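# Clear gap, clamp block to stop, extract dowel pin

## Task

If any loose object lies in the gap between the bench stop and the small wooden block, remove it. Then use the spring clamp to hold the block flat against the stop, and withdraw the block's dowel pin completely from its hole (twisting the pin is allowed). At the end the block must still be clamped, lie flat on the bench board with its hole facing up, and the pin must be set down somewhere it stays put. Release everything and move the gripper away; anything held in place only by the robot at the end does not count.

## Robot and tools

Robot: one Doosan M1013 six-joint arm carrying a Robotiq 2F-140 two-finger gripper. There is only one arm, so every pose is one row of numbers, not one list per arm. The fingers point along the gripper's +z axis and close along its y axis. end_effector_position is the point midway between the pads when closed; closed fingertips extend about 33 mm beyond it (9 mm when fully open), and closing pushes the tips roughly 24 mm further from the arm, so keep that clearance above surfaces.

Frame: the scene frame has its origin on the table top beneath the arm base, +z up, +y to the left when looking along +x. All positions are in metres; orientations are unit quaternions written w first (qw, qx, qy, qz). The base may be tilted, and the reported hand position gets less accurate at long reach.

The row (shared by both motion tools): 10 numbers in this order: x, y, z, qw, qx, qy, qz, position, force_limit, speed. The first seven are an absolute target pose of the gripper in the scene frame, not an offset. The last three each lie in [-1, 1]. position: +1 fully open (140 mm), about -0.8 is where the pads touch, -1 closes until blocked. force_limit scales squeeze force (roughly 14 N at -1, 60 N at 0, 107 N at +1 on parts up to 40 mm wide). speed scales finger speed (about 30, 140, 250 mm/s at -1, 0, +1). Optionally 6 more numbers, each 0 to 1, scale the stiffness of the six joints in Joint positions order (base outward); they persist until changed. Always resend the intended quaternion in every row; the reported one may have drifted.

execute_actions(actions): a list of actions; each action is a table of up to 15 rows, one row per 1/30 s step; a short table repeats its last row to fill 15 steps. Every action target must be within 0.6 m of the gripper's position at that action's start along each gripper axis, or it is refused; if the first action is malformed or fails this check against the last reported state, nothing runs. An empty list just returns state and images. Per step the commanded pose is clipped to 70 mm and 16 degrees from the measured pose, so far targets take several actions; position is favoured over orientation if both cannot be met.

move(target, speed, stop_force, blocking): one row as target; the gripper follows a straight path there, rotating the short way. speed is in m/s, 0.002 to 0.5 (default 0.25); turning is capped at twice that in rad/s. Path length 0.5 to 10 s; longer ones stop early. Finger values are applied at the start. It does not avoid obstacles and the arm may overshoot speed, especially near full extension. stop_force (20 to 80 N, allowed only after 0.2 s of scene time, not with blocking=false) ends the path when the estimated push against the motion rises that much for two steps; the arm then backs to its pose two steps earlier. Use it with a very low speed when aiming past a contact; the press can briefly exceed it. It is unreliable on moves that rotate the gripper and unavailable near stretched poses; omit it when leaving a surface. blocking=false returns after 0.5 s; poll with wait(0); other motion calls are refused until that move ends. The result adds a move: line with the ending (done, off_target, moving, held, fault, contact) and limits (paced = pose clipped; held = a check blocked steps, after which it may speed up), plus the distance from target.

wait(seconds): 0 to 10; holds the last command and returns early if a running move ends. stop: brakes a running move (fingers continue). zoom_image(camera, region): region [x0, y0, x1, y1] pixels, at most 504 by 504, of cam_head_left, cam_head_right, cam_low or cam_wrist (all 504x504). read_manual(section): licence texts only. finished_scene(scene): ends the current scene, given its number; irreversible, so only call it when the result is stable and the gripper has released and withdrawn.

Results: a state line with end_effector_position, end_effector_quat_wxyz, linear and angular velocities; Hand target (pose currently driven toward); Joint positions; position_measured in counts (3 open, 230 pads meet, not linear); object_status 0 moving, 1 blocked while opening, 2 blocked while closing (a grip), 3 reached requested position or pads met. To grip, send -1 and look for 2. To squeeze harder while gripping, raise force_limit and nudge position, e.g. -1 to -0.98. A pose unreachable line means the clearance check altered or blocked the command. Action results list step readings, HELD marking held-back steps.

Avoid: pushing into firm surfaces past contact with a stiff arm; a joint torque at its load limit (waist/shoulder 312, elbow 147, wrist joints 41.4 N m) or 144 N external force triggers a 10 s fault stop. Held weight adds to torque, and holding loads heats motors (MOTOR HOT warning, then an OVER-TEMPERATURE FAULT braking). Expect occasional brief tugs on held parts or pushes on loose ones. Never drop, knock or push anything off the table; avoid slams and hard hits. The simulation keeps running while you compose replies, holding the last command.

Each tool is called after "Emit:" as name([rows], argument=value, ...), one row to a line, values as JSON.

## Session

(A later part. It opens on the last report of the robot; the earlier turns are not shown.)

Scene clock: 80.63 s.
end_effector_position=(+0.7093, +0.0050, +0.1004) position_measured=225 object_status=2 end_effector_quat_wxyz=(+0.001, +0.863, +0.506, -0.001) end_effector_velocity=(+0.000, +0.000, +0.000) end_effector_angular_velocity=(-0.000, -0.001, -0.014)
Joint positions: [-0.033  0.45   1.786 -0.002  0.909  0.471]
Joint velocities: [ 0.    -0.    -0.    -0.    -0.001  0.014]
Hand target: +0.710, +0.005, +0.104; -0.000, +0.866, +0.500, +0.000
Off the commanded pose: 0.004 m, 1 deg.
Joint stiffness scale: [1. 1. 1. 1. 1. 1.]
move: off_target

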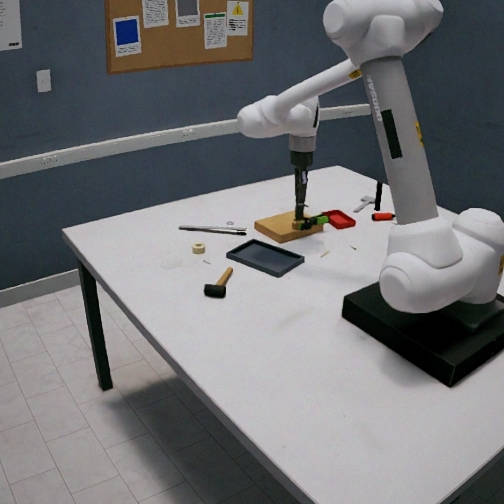

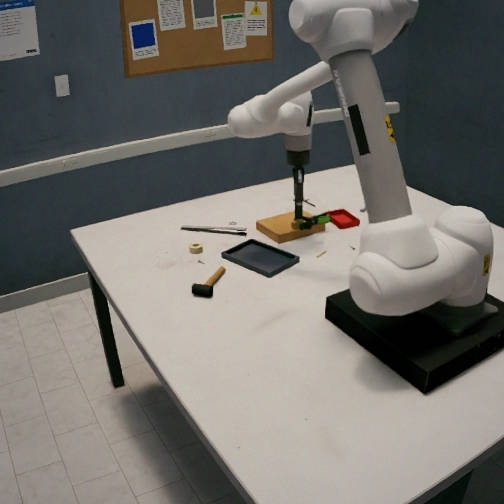

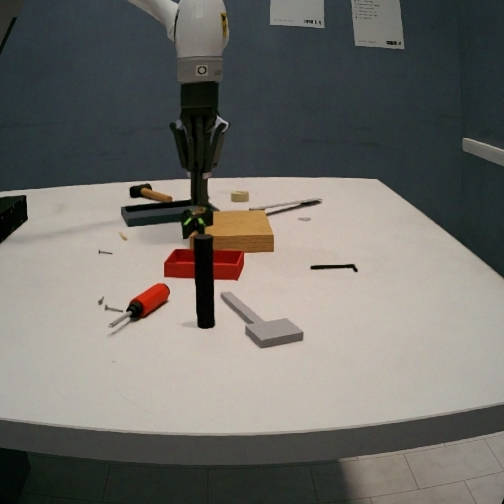

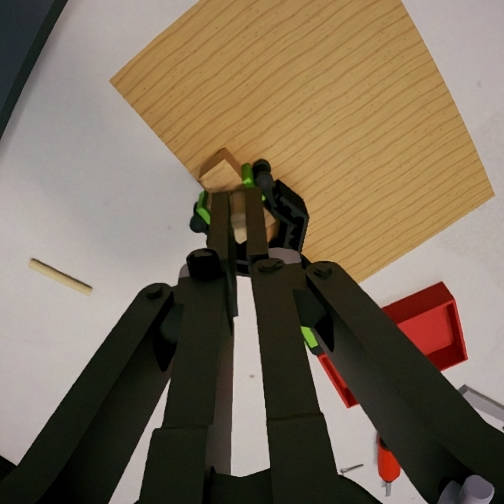

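Emit:
move(target=[0.71,0.005,0.106,0,0.7071,-0.7071,0,-1,1,-1], speed=0.4)

Emit:
move(target=[0.71,0.005,0.110,0,0.766,0.643,0,-1,1,-1], speed=0.4)

Emit:
zoom_image(camera="cam_low", region=[160,170,240,250])

Emit:
zoom_image(camera="cam_head_left", region=[270,190,345,245])

Scene clock: 86.70 s.
end_effector_position=(+0.7097, +0.0054, +0.1029) position_measured=225 object_status=2 end_effector_quat_wxyz=(-0.000, +0.710, -0.704, -0.000) end_effector_velocity=(-0.000, -0.000, -0.000) end_effector_angular_velocity=(-0.000, +0.000, -0.013)
Joint positions: [-0.034  0.448  1.784  0.002  0.912  3.089]
Joint velocities: [-0.    -0.     0.001 -0.    -0.     0.013]
Hand target: +0.710, +0.005, +0.106; -0.000, +0.707, -0.707, -0.000
Off the commanded pose: 0.003 m, 0 deg.
Joint stiffness scale: [1. 1. 1. 1. 1. 1.]
move: done

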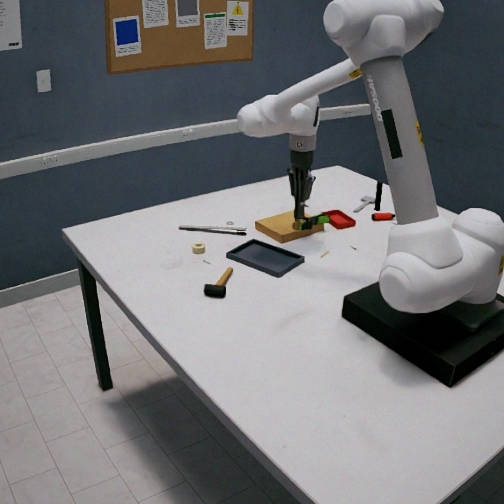

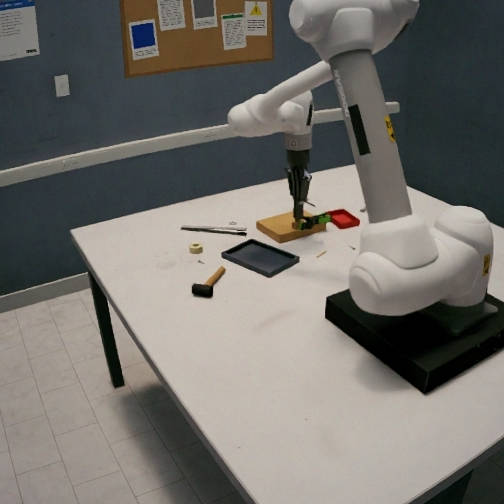

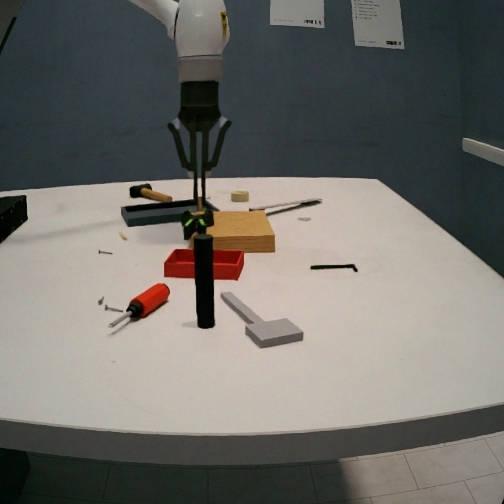

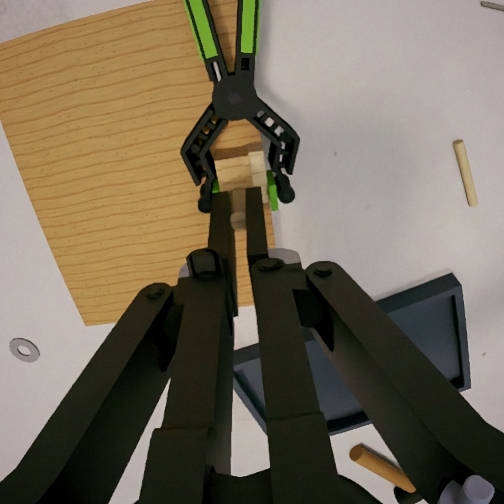

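Scene clock: 90.97 s.
end_effector_position=(+0.7103, +0.0048, +0.1072) position_measured=225 object_status=2 end_effector_quat_wxyz=(+0.001, +0.769, +0.640, +0.000) end_effector_velocity=(-0.000, -0.000, -0.000) end_effector_angular_velocity=(-0.000, +0.001, +0.013)
Joint positions: [-0.034  0.444  1.781  0.     0.918  0.14 ]
Joint velocities: [-0.     0.     0.    -0.     0.001 -0.013]
Hand target: +0.710, +0.005, +0.110; +0.000, +0.766, +0.643, -0.000
Off the commanded pose: 0.003 m, 0 deg.
Joint stiffness scale: [1. 1. 1. 1. 1. 1.]
move: done

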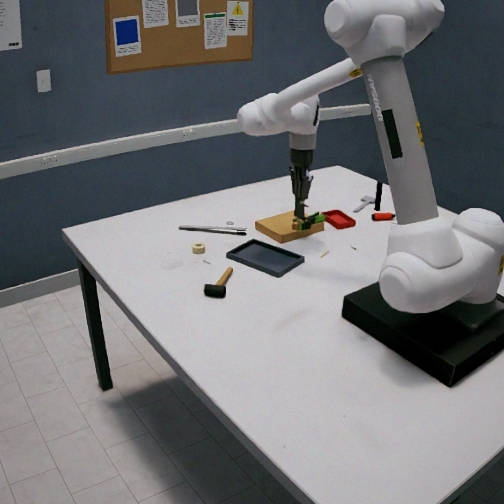

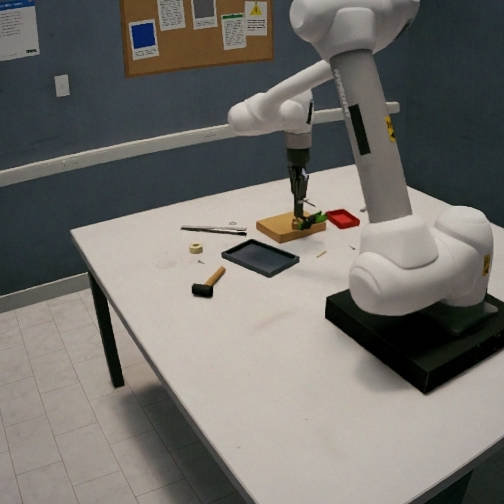

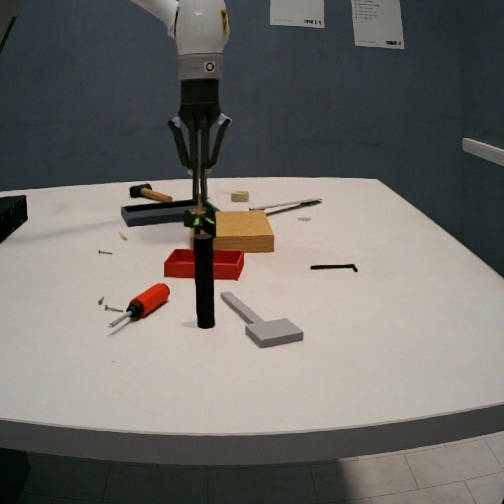

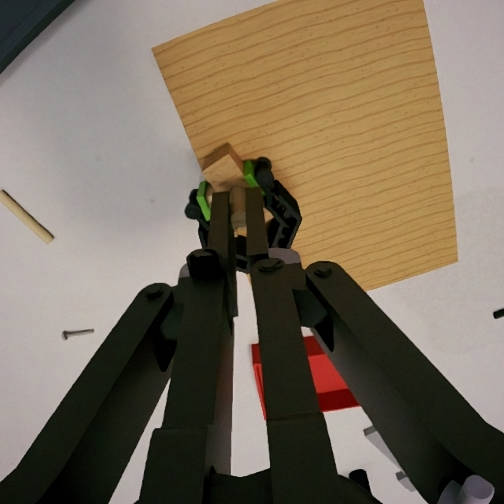

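Region (160, 170, 240, 250) of cam_low's 504x504 image, scaled by 6.300, with more detail than that image has.

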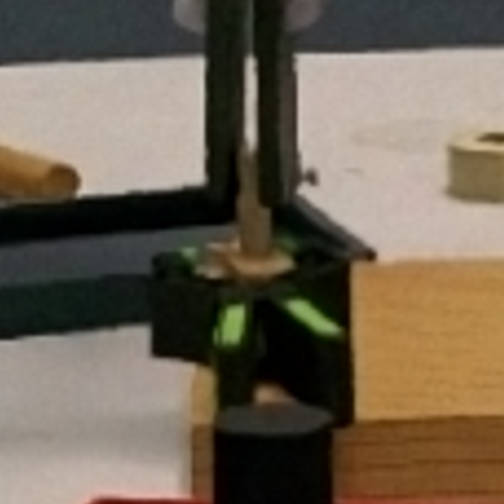

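Region (270, 190, 345, 245) of cam_head_left's 504x504 image, scaled by 6.720, with more detail than that image has; it fills the top 370 rows of this view, and the rest is white.

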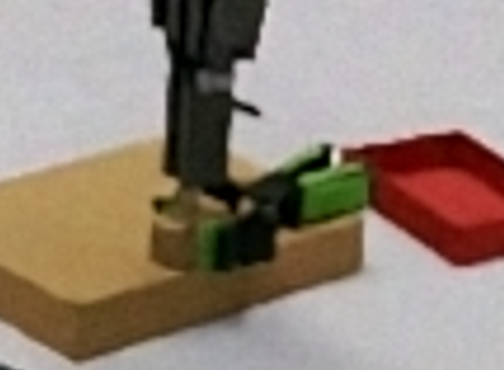

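Emit:
move(target=[0.71,0.005,0.110,0,0.9,0.436,0,-1,1,-1], speed=0.3)

Emit:
move(target=[0.71,0.005,0.117,0,0.7071,-0.7071,0,-1,1,-1], speed=0.4)

Emit:
zoom_image(camera="cam_low", region=[160,170,240,250])

Scene clock: 93.73 s.
end_effector_position=(+0.7098, +0.0048, +0.1073) position_measured=225 object_status=2 end_effector_quat_wxyz=(+0.000, +0.898, +0.441, -0.000) end_effector_velocity=(+0.000, -0.000, +0.000) end_effector_angular_velocity=(-0.000, -0.000, -0.015)
Joint positions: [-0.034  0.444  1.781  0.     0.919  0.616]
Joint velocities: [-0.    -0.    -0.    -0.     0.     0.014]
Hand target: +0.710, +0.005, +0.110; -0.000, +0.900, +0.436, +0.000
Off the commanded pose: 0.003 m, 1 deg.
Joint stiffness scale: [1. 1. 1. 1. 1. 1.]
move: done

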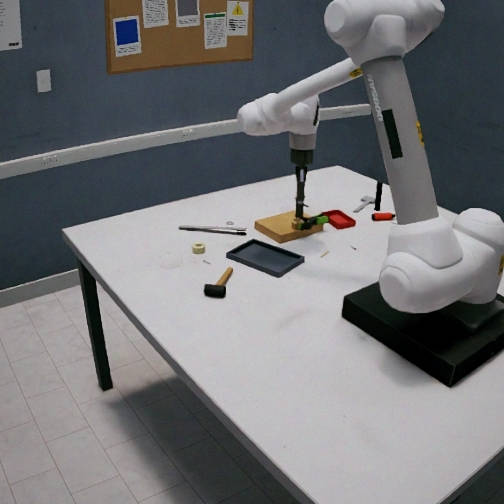

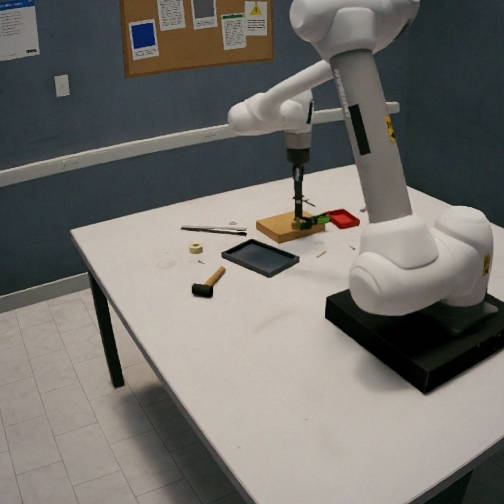

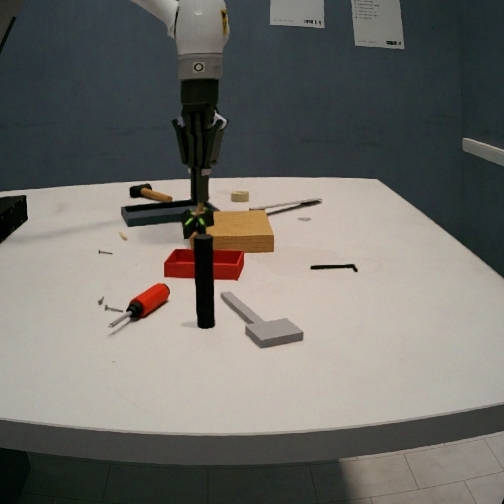

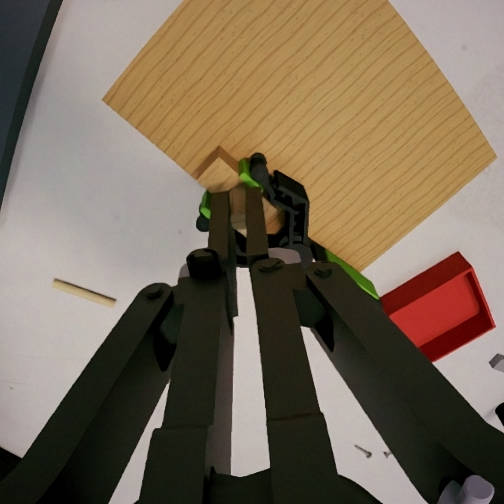

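Scene clock: 97.40 s.
end_effector_position=(+0.7099, +0.0054, +0.1143) position_measured=225 object_status=2 end_effector_quat_wxyz=(-0.000, +0.710, -0.704, -0.000) end_effector_velocity=(+0.000, -0.000, -0.000) end_effector_angular_velocity=(+0.000, +0.001, -0.013)
Joint positions: [-0.034  0.437  1.777  0.003  0.93   3.089]
Joint velocities: [-0.     0.    -0.     0.     0.001  0.013]
Hand target: +0.710, +0.005, +0.117; -0.000, +0.707, -0.707, -0.000
Off the commanded pose: 0.003 m, 0 deg.
Joint stiffness scale: [1. 1. 1. 1. 1. 1.]
move: done

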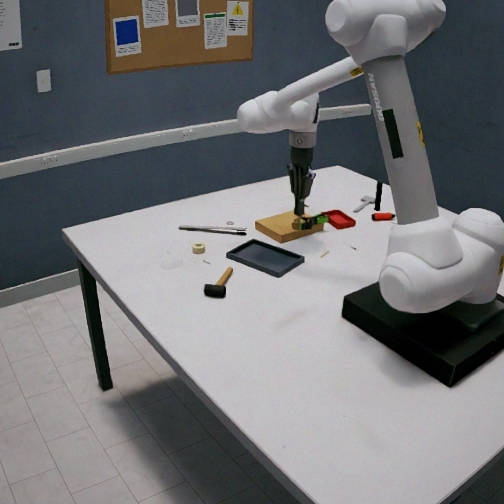

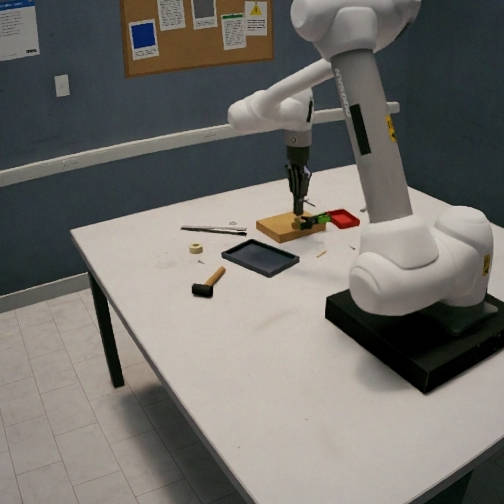

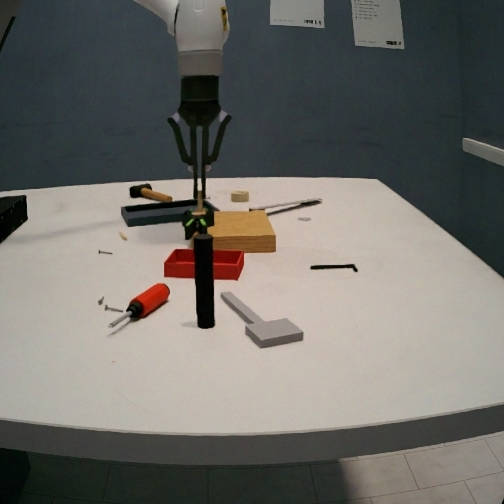

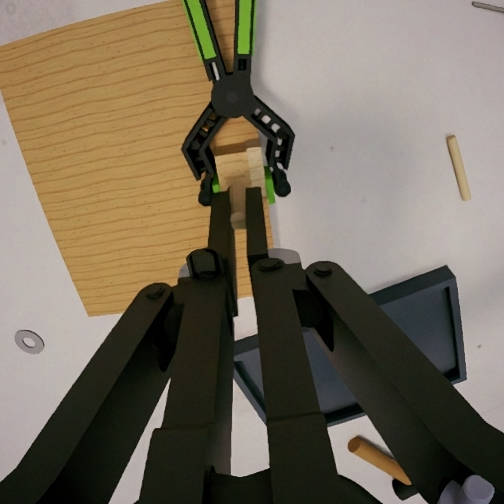

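Region (160, 170, 240, 250) of cam_low's 504x504 image, scaled by 6.300, with more detail than that image has.

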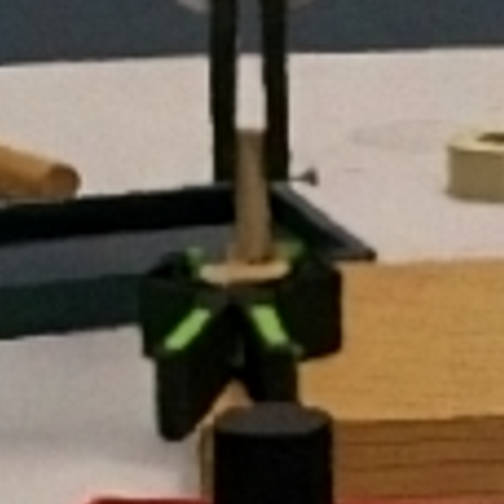

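Nearly out. Continue CW a bit, then lift.

Emit:
move(target=[0.71,0.005,0.122,0,0.174,-0.985,0,-1,1,-1], speed=0.4)

Emit:
move(target=[0.71,0.005,0.15,0,0.174,-0.985,0,-1,1,-1], speed=0.05)

Emit:
zoom_image(camera="cam_low", region=[160,160,240,240])

Scene clock: 101.17 s.
end_effector_position=(+0.7099, +0.0054, +0.1193) position_measured=225 object_status=2 end_effector_quat_wxyz=(+0.000, -0.178, +0.984, +0.001) end_effector_velocity=(+0.000, +0.000, -0.000) end_effector_angular_velocity=(+0.000, +0.000, -0.013)
Joint positions: [-0.034  0.432  1.773  0.003  0.939  4.311]
Joint velocities: [ 0.     0.     0.     0.    -0.     0.013]
Hand target: +0.710, +0.005, +0.122; +0.000, -0.174, +0.985, +0.000
Off the commanded pose: 0.003 m, 0 deg.
Joint stiffness scale: [1. 1. 1. 1. 1. 1.]
move: done

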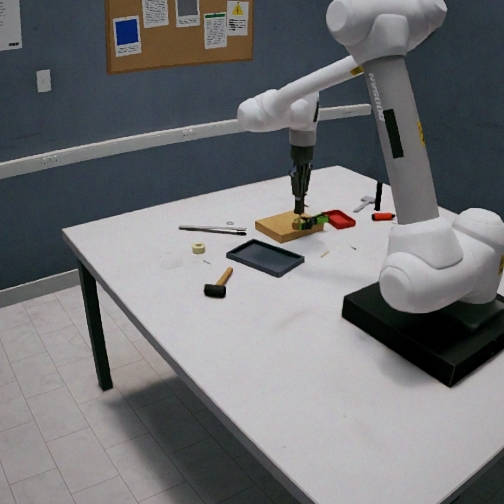

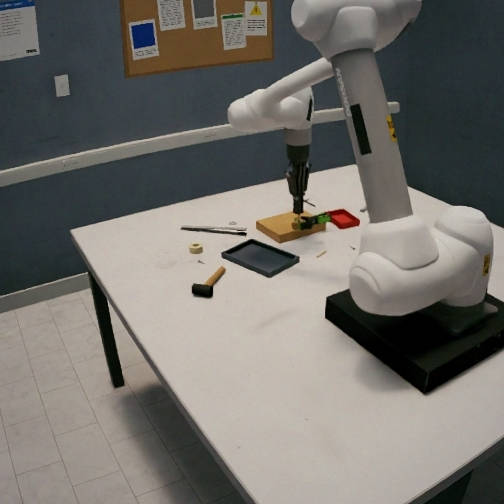

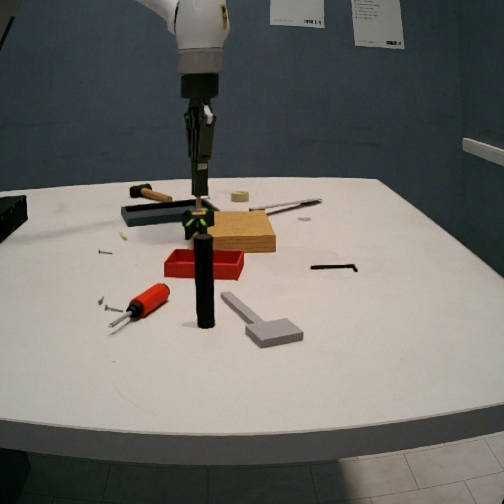

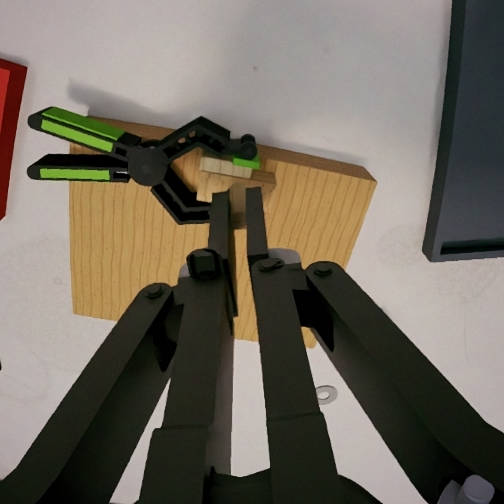

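Scene clock: 102.13 s.
end_effector_position=(+0.7102, +0.0055, +0.1471) position_measured=225 object_status=2 end_effector_quat_wxyz=(+0.000, -0.177, +0.984, +0.001) end_effector_velocity=(-0.000, -0.000, +0.002) end_effector_angular_velocity=(-0.000, +0.001, -0.001)
Joint positions: [-0.034  0.406  1.753  0.003  0.985  4.312]
Joint velocities: [-0.    -0.001 -0.002 -0.     0.004  0.   ]
Hand target: +0.710, +0.005, +0.150; +0.000, -0.174, +0.985, +0.000
Off the commanded pose: 0.003 m, 0 deg.
Joint stiffness scale: [1. 1. 1. 1. 1. 1.]
move: done

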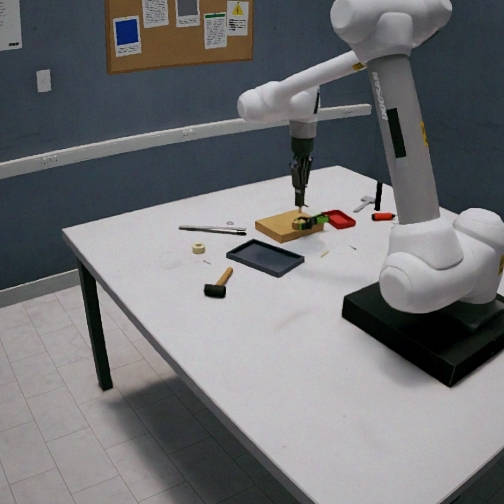

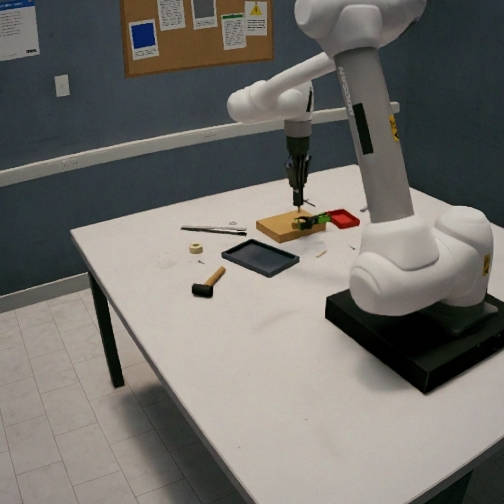

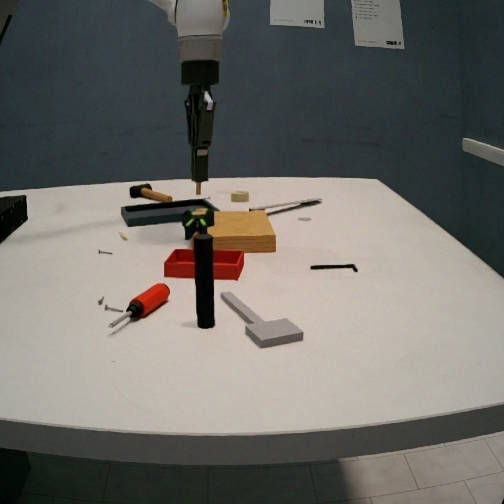

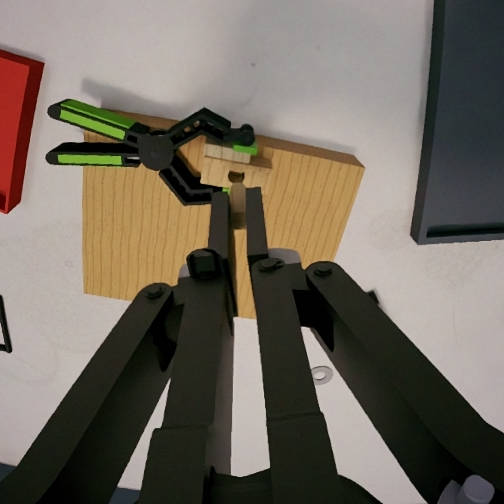

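Region (160, 160, 240, 240) of cam_low's 504x504 image, scaled by 6.300, with more detail than that image has.

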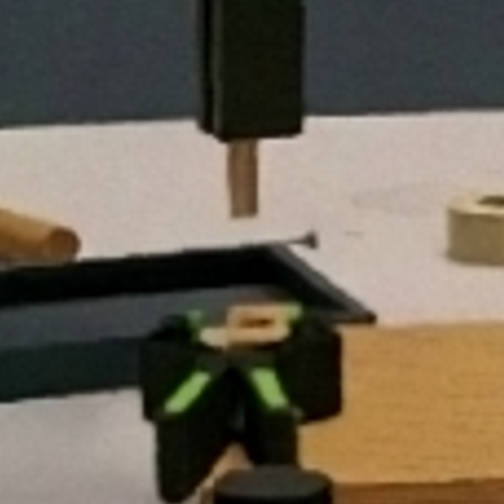

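Emit:
move(target=[0.64,0.205,0.13,0,0.174,-0.985,0,-1,1,-1], speed=0.15)

Emit:
move(target=[0.64,0.205,0.063,0,0.174,-0.985,0,-1,1,-1], speed=0.04)

Emit:
move(target=[0.64,0.205,0.063,0,0.174,-0.985,0,-0.4,1,-1], speed=0.04)

Emit:
move(target=[0.64,0.205,0.13,0,0.174,-0.985,0,-0.4,1,-1], speed=0.1)

Emit:
move(target=[0.71,0.03,0.15,0,0.7071,-0.7071,0,0.1,1,0], speed=0.25)

Scene clock: 106.67 s.
end_effector_position=(+0.6402, +0.2030, +0.1297) position_measured=225 object_status=2 end_effector_quat_wxyz=(-0.002, -0.176, +0.984, +0.000) end_effector_velocity=(-0.001, +0.003, +0.000) end_effector_angular_velocity=(+0.000, -0.001, -0.001)
Joint positions: [0.262 0.372 1.841 0.003 0.935 4.612]
Joint velocities: [ 0.004 -0.     0.    -0.    -0.001  0.005]
Hand target: +0.640, +0.205, +0.130; -0.000, -0.174, +0.985, -0.000
Off the commanded pose: 0.002 m, 0 deg.
Joint stiffness scale: [1. 1. 1. 1. 1. 1.]
move: done

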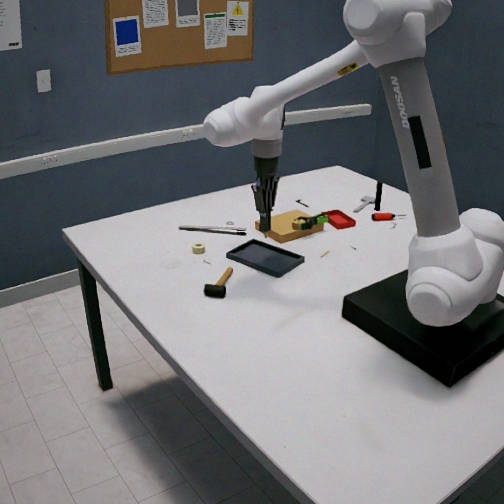

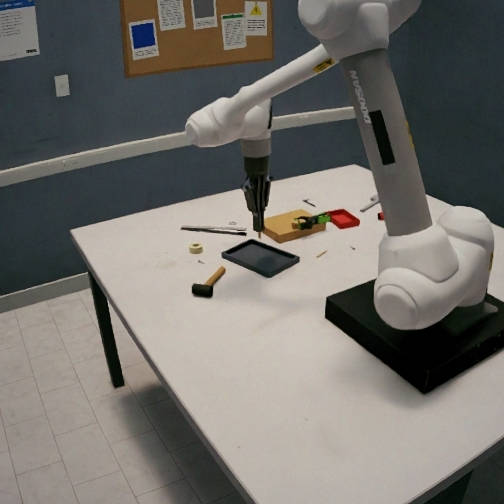

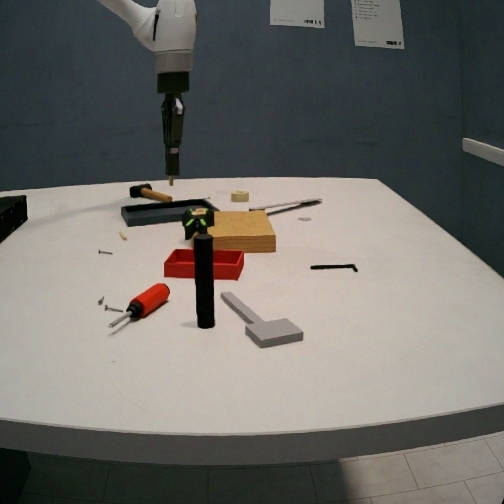

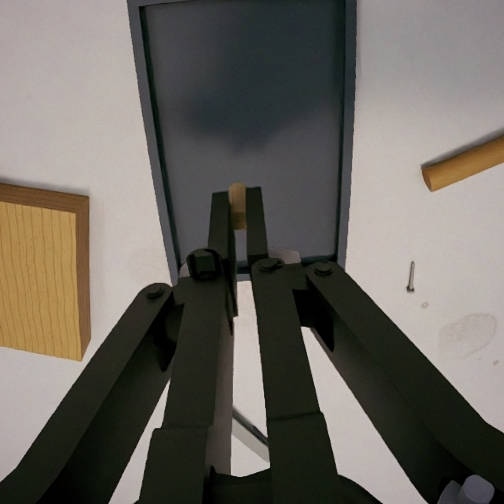

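Scene clock: 108.67 s.
end_effector_position=(+0.6407, +0.2032, +0.0657) position_measured=225 object_status=2 end_effector_quat_wxyz=(-0.000, -0.176, +0.984, +0.000) end_effector_velocity=(+0.000, +0.000, -0.002) end_effector_angular_velocity=(+0.000, -0.001, +0.001)
Joint positions: [0.263 0.44  1.884 0.003 0.819 4.612]
Joint velocities: [ 0.001  0.002  0.001  0.    -0.004 -0.   ]
Hand target: +0.640, +0.205, +0.063; -0.000, -0.174, +0.985, +0.000
Off the commanded pose: 0.003 m, 0 deg.
Joint stiffness scale: [1. 1. 1. 1. 1. 1.]
move: done

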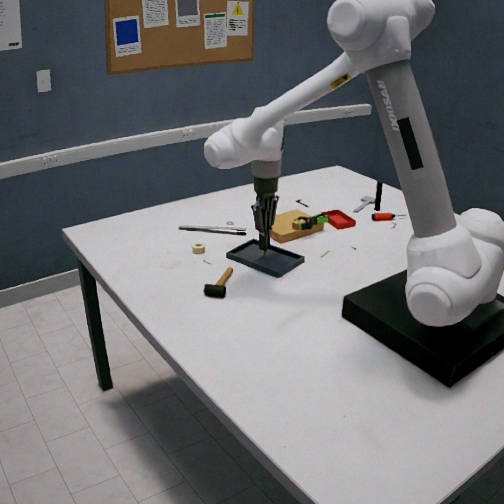

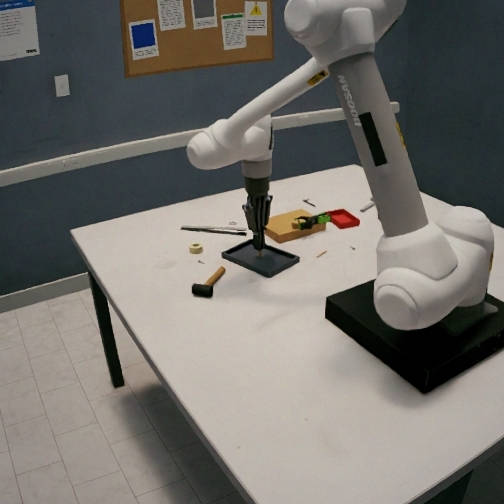

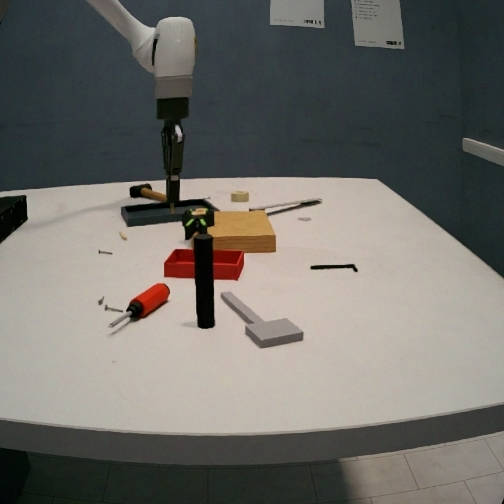

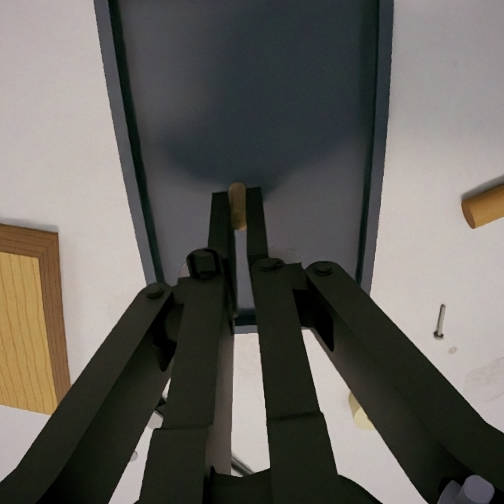

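Scene clock: 109.83 s.
end_effector_position=(+0.6408, +0.2032, +0.0655) position_measured=179 object_status=0 end_effector_quat_wxyz=(-0.000, -0.176, +0.984, +0.000) end_effector_velocity=(+0.000, -0.000, -0.000) end_effector_angular_velocity=(-0.000, -0.001, -0.000)
Joint positions: [0.263 0.44  1.884 0.003 0.819 4.612]
Joint velocities: [-0.    -0.     0.001 -0.    -0.001  0.   ]
Hand target: +0.640, +0.205, +0.063; -0.000, -0.174, +0.985, +0.000
Off the commanded pose: 0.003 m, 0 deg.
Joint stiffness scale: [1. 1. 1. 1. 1. 1.]
move: done

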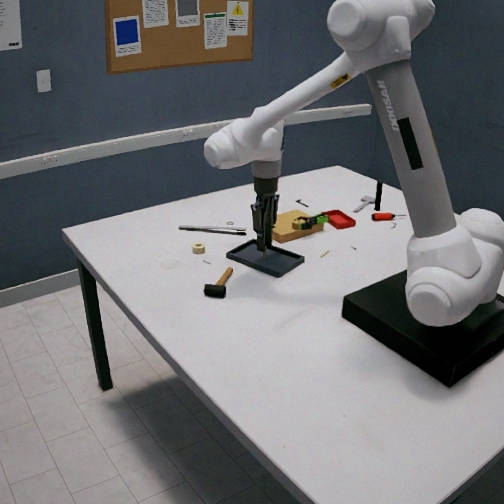

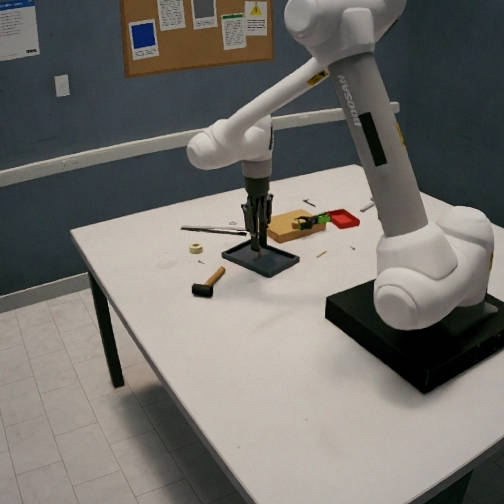

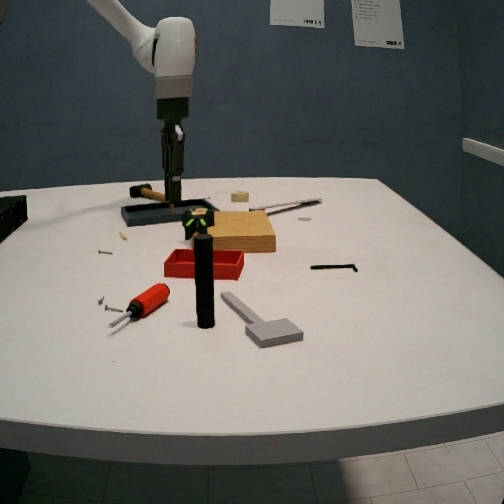

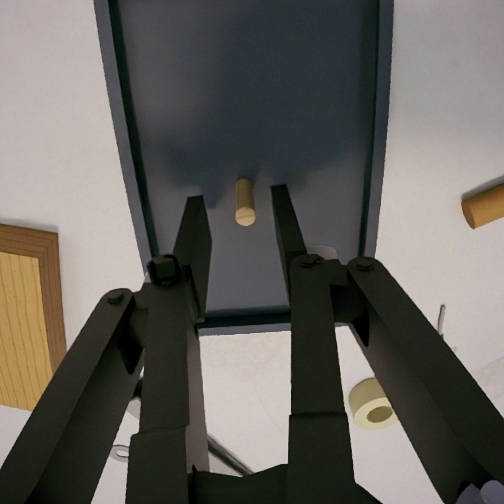

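Scene clock: 110.90 s.
end_effector_position=(+0.6407, +0.2034, +0.1272) position_measured=179 object_status=3 end_effector_quat_wxyz=(+0.000, -0.176, +0.984, +0.000) end_effector_velocity=(-0.000, -0.000, +0.001) end_effector_angular_velocity=(-0.000, +0.002, +0.000)
Joint positions: [0.263 0.373 1.845 0.003 0.925 4.612]
Joint velocities: [ 0.    -0.001 -0.001  0.     0.004 -0.   ]
Hand target: +0.640, +0.205, +0.130; +0.000, -0.174, +0.985, +0.000
Off the commanded pose: 0.003 m, 0 deg.
Joint stiffness scale: [1. 1. 1. 1. 1. 1.]
move: done

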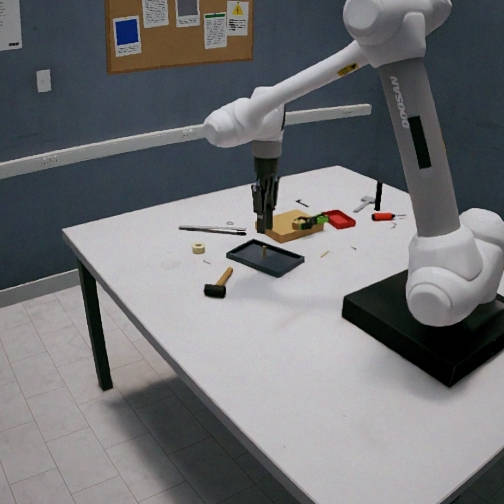

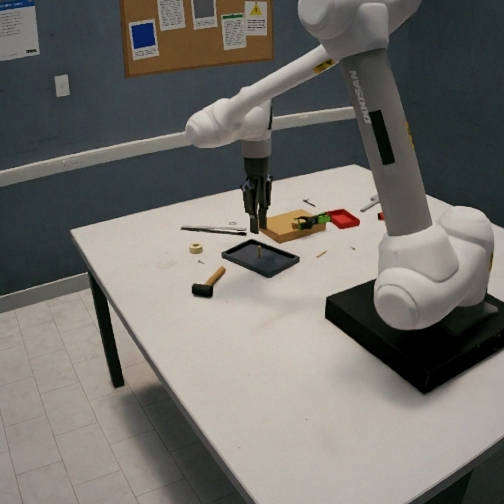

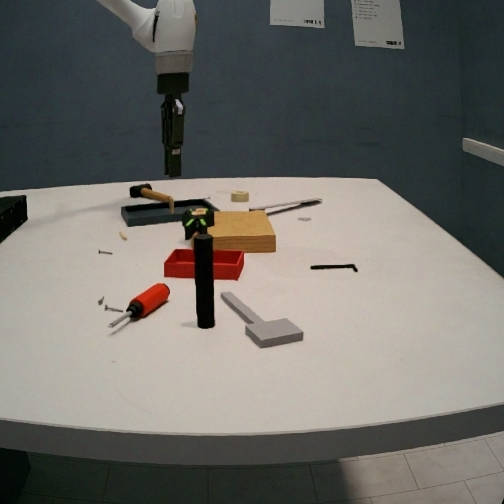

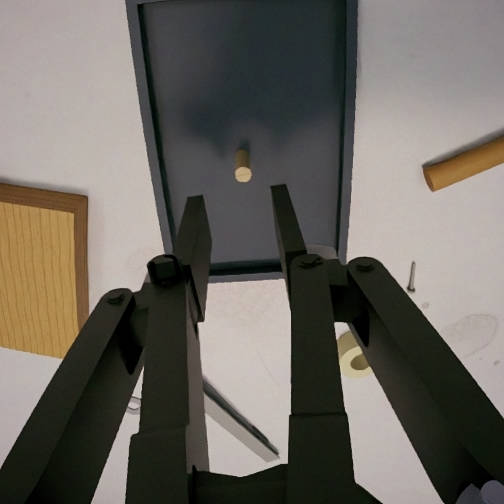

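Scene clock: 113.83 s.
end_effector_position=(+0.7103, +0.0326, +0.1508) position_measured=117 object_status=3 end_effector_quat_wxyz=(-0.002, +0.705, -0.709, +0.001) end_effector_velocity=(+0.000, -0.002, +0.000) end_effector_angular_velocity=(+0.000, +0.001, +0.012)
Joint positions: [0.004 0.401 1.751 0.003 0.986 3.143]
Joint velocities: [-0.002  0.    -0.001  0.     0.001 -0.015]
Hand target: +0.710, +0.030, +0.150; -0.000, +0.707, -0.707, -0.000
Off the commanded pose: 0.003 m, 0 deg.
Joint stiffness scale: [1. 1. 1. 1. 1. 1.]
move: done

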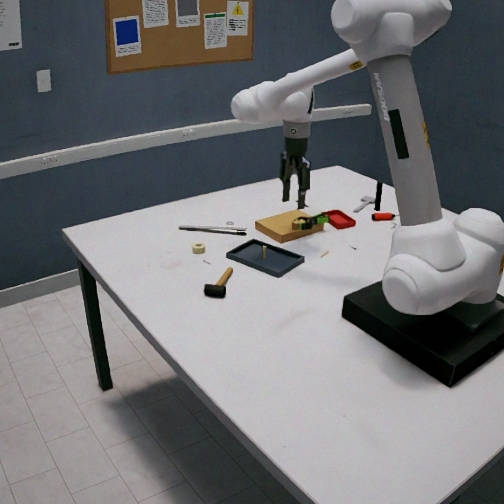

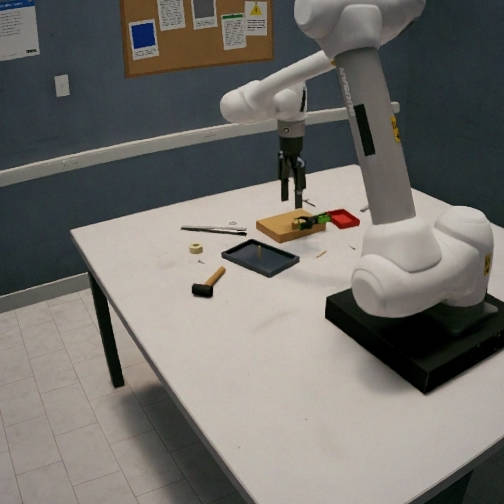

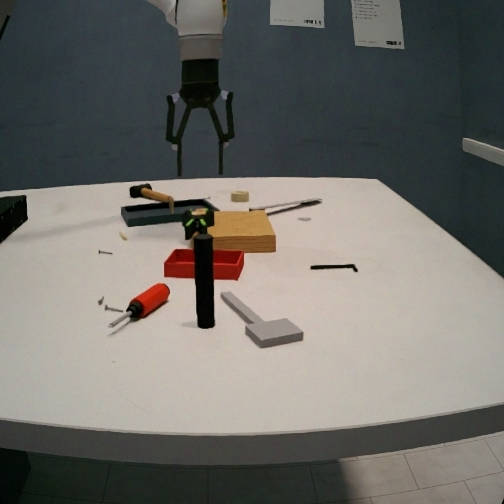

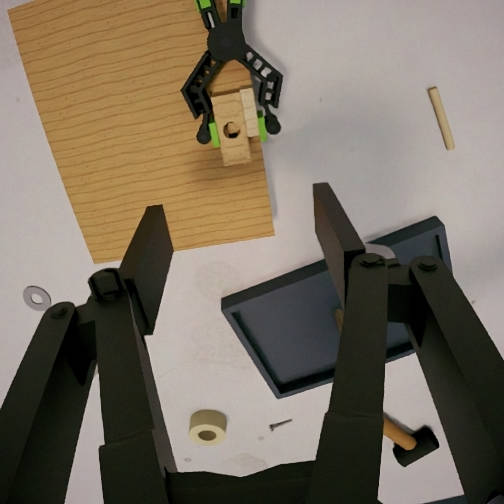

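Emit:
move(target=[0.708,-0.111,0.12,0,0.7071,-0.7071,0,0.1,1,0], speed=0.15)

Emit:
move(target=[0.708,-0.111,0.069,0,0.7071,-0.7071,0,0.1,1,0], speed=0.05)

Scene clock: 117.03 s.
end_effector_position=(+0.7058, -0.1077, +0.1210) position_measured=117 object_status=3 end_effector_quat_wxyz=(+0.001, +0.705, -0.709, -0.002) end_effector_velocity=(+0.000, -0.002, -0.000) end_effector_angular_velocity=(-0.000, -0.001, +0.002)
Joint positions: [-0.193  0.437  1.761  0.003  0.95   2.945]
Joint velocities: [-0.003  0.    -0.001  0.    -0.    -0.004]
Hand target: +0.708, -0.111, +0.120; -0.000, +0.707, -0.707, -0.000
Off the commanded pose: 0.004 m, 0 deg.
Joint stiffness scale: [1. 1. 1. 1. 1. 1.]
move: off_target

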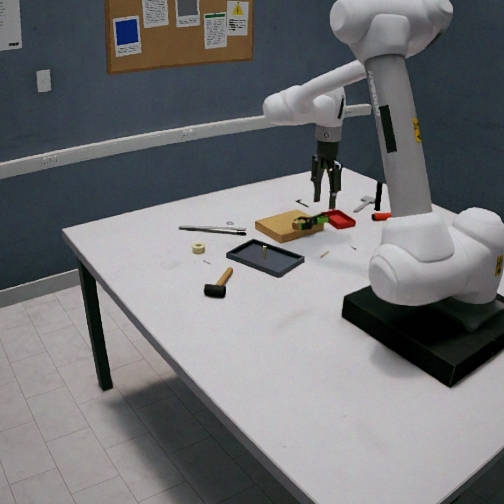

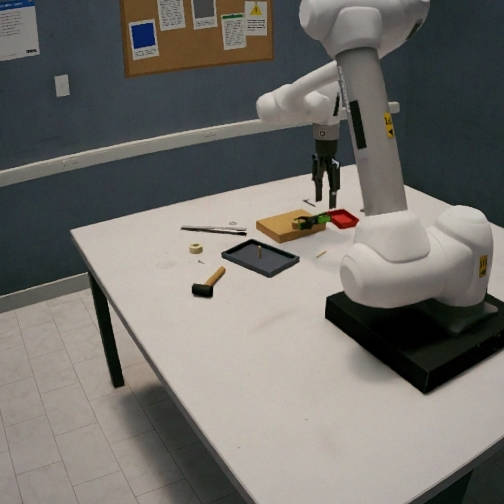

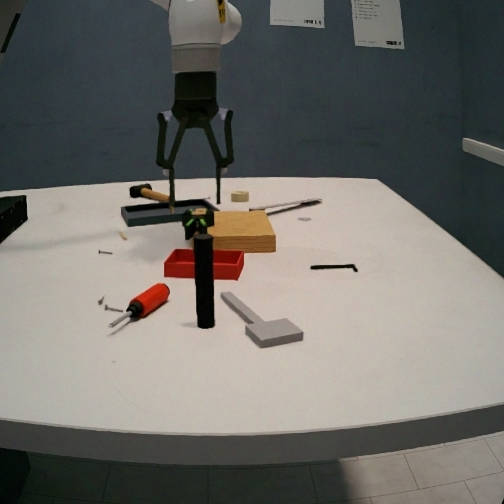

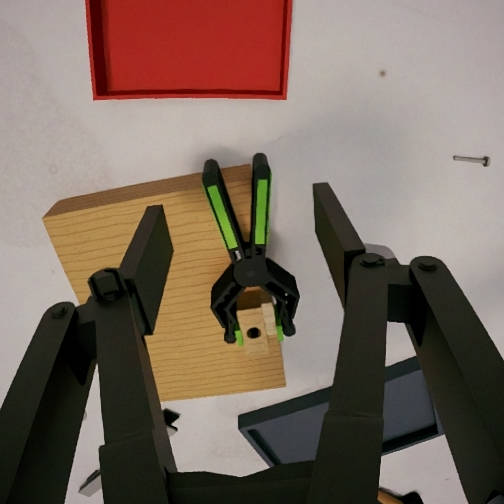

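Scene clock: 118.40 s.
end_effector_position=(+0.7085, -0.1084, +0.0719) position_measured=117 object_status=3 end_effector_quat_wxyz=(-0.000, +0.705, -0.709, -0.000) end_effector_velocity=(+0.001, +0.000, -0.002) end_effector_angular_velocity=(-0.000, -0.002, +0.000)
Joint positions: [-0.193  0.489  1.788  0.003  0.867  2.945]
Joint velocities: [ 0.     0.002  0.     0.    -0.004 -0.   ]
Hand target: +0.708, -0.111, +0.069; +0.000, +0.707, -0.707, -0.000
Off the commanded pose: 0.004 m, 0 deg.
Joint stiffness scale: [1. 1. 1. 1. 1. 1.]
move: off_target

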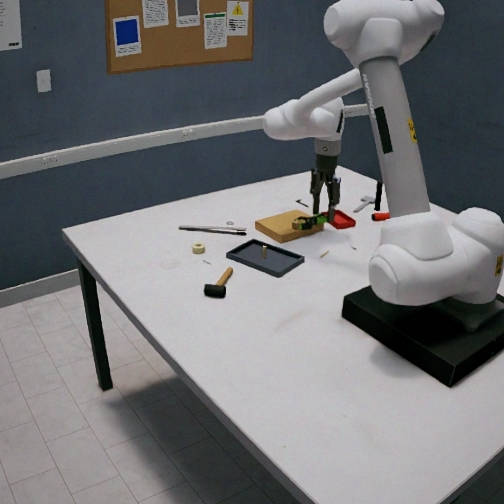

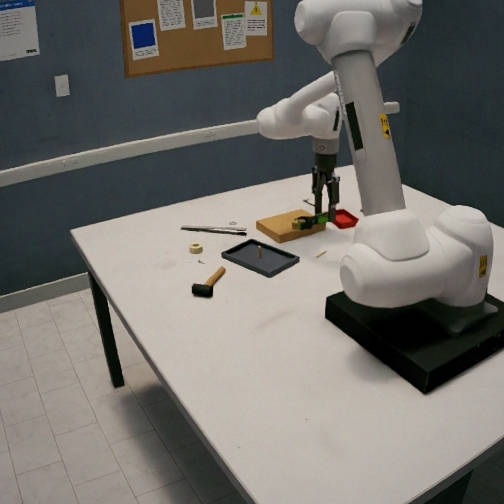

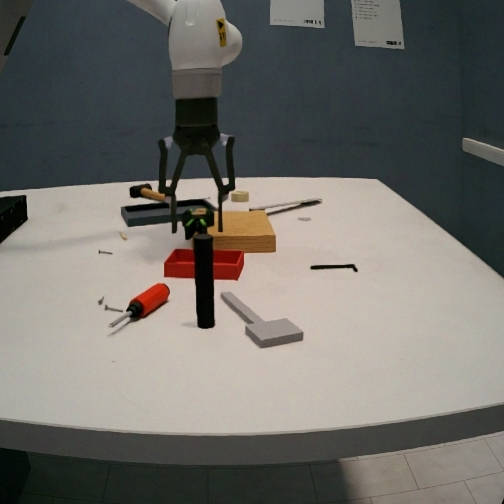

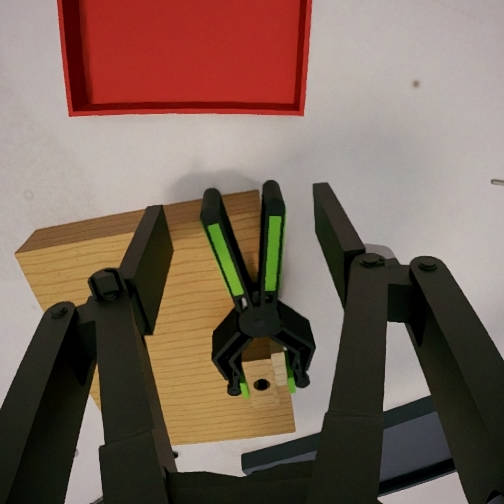

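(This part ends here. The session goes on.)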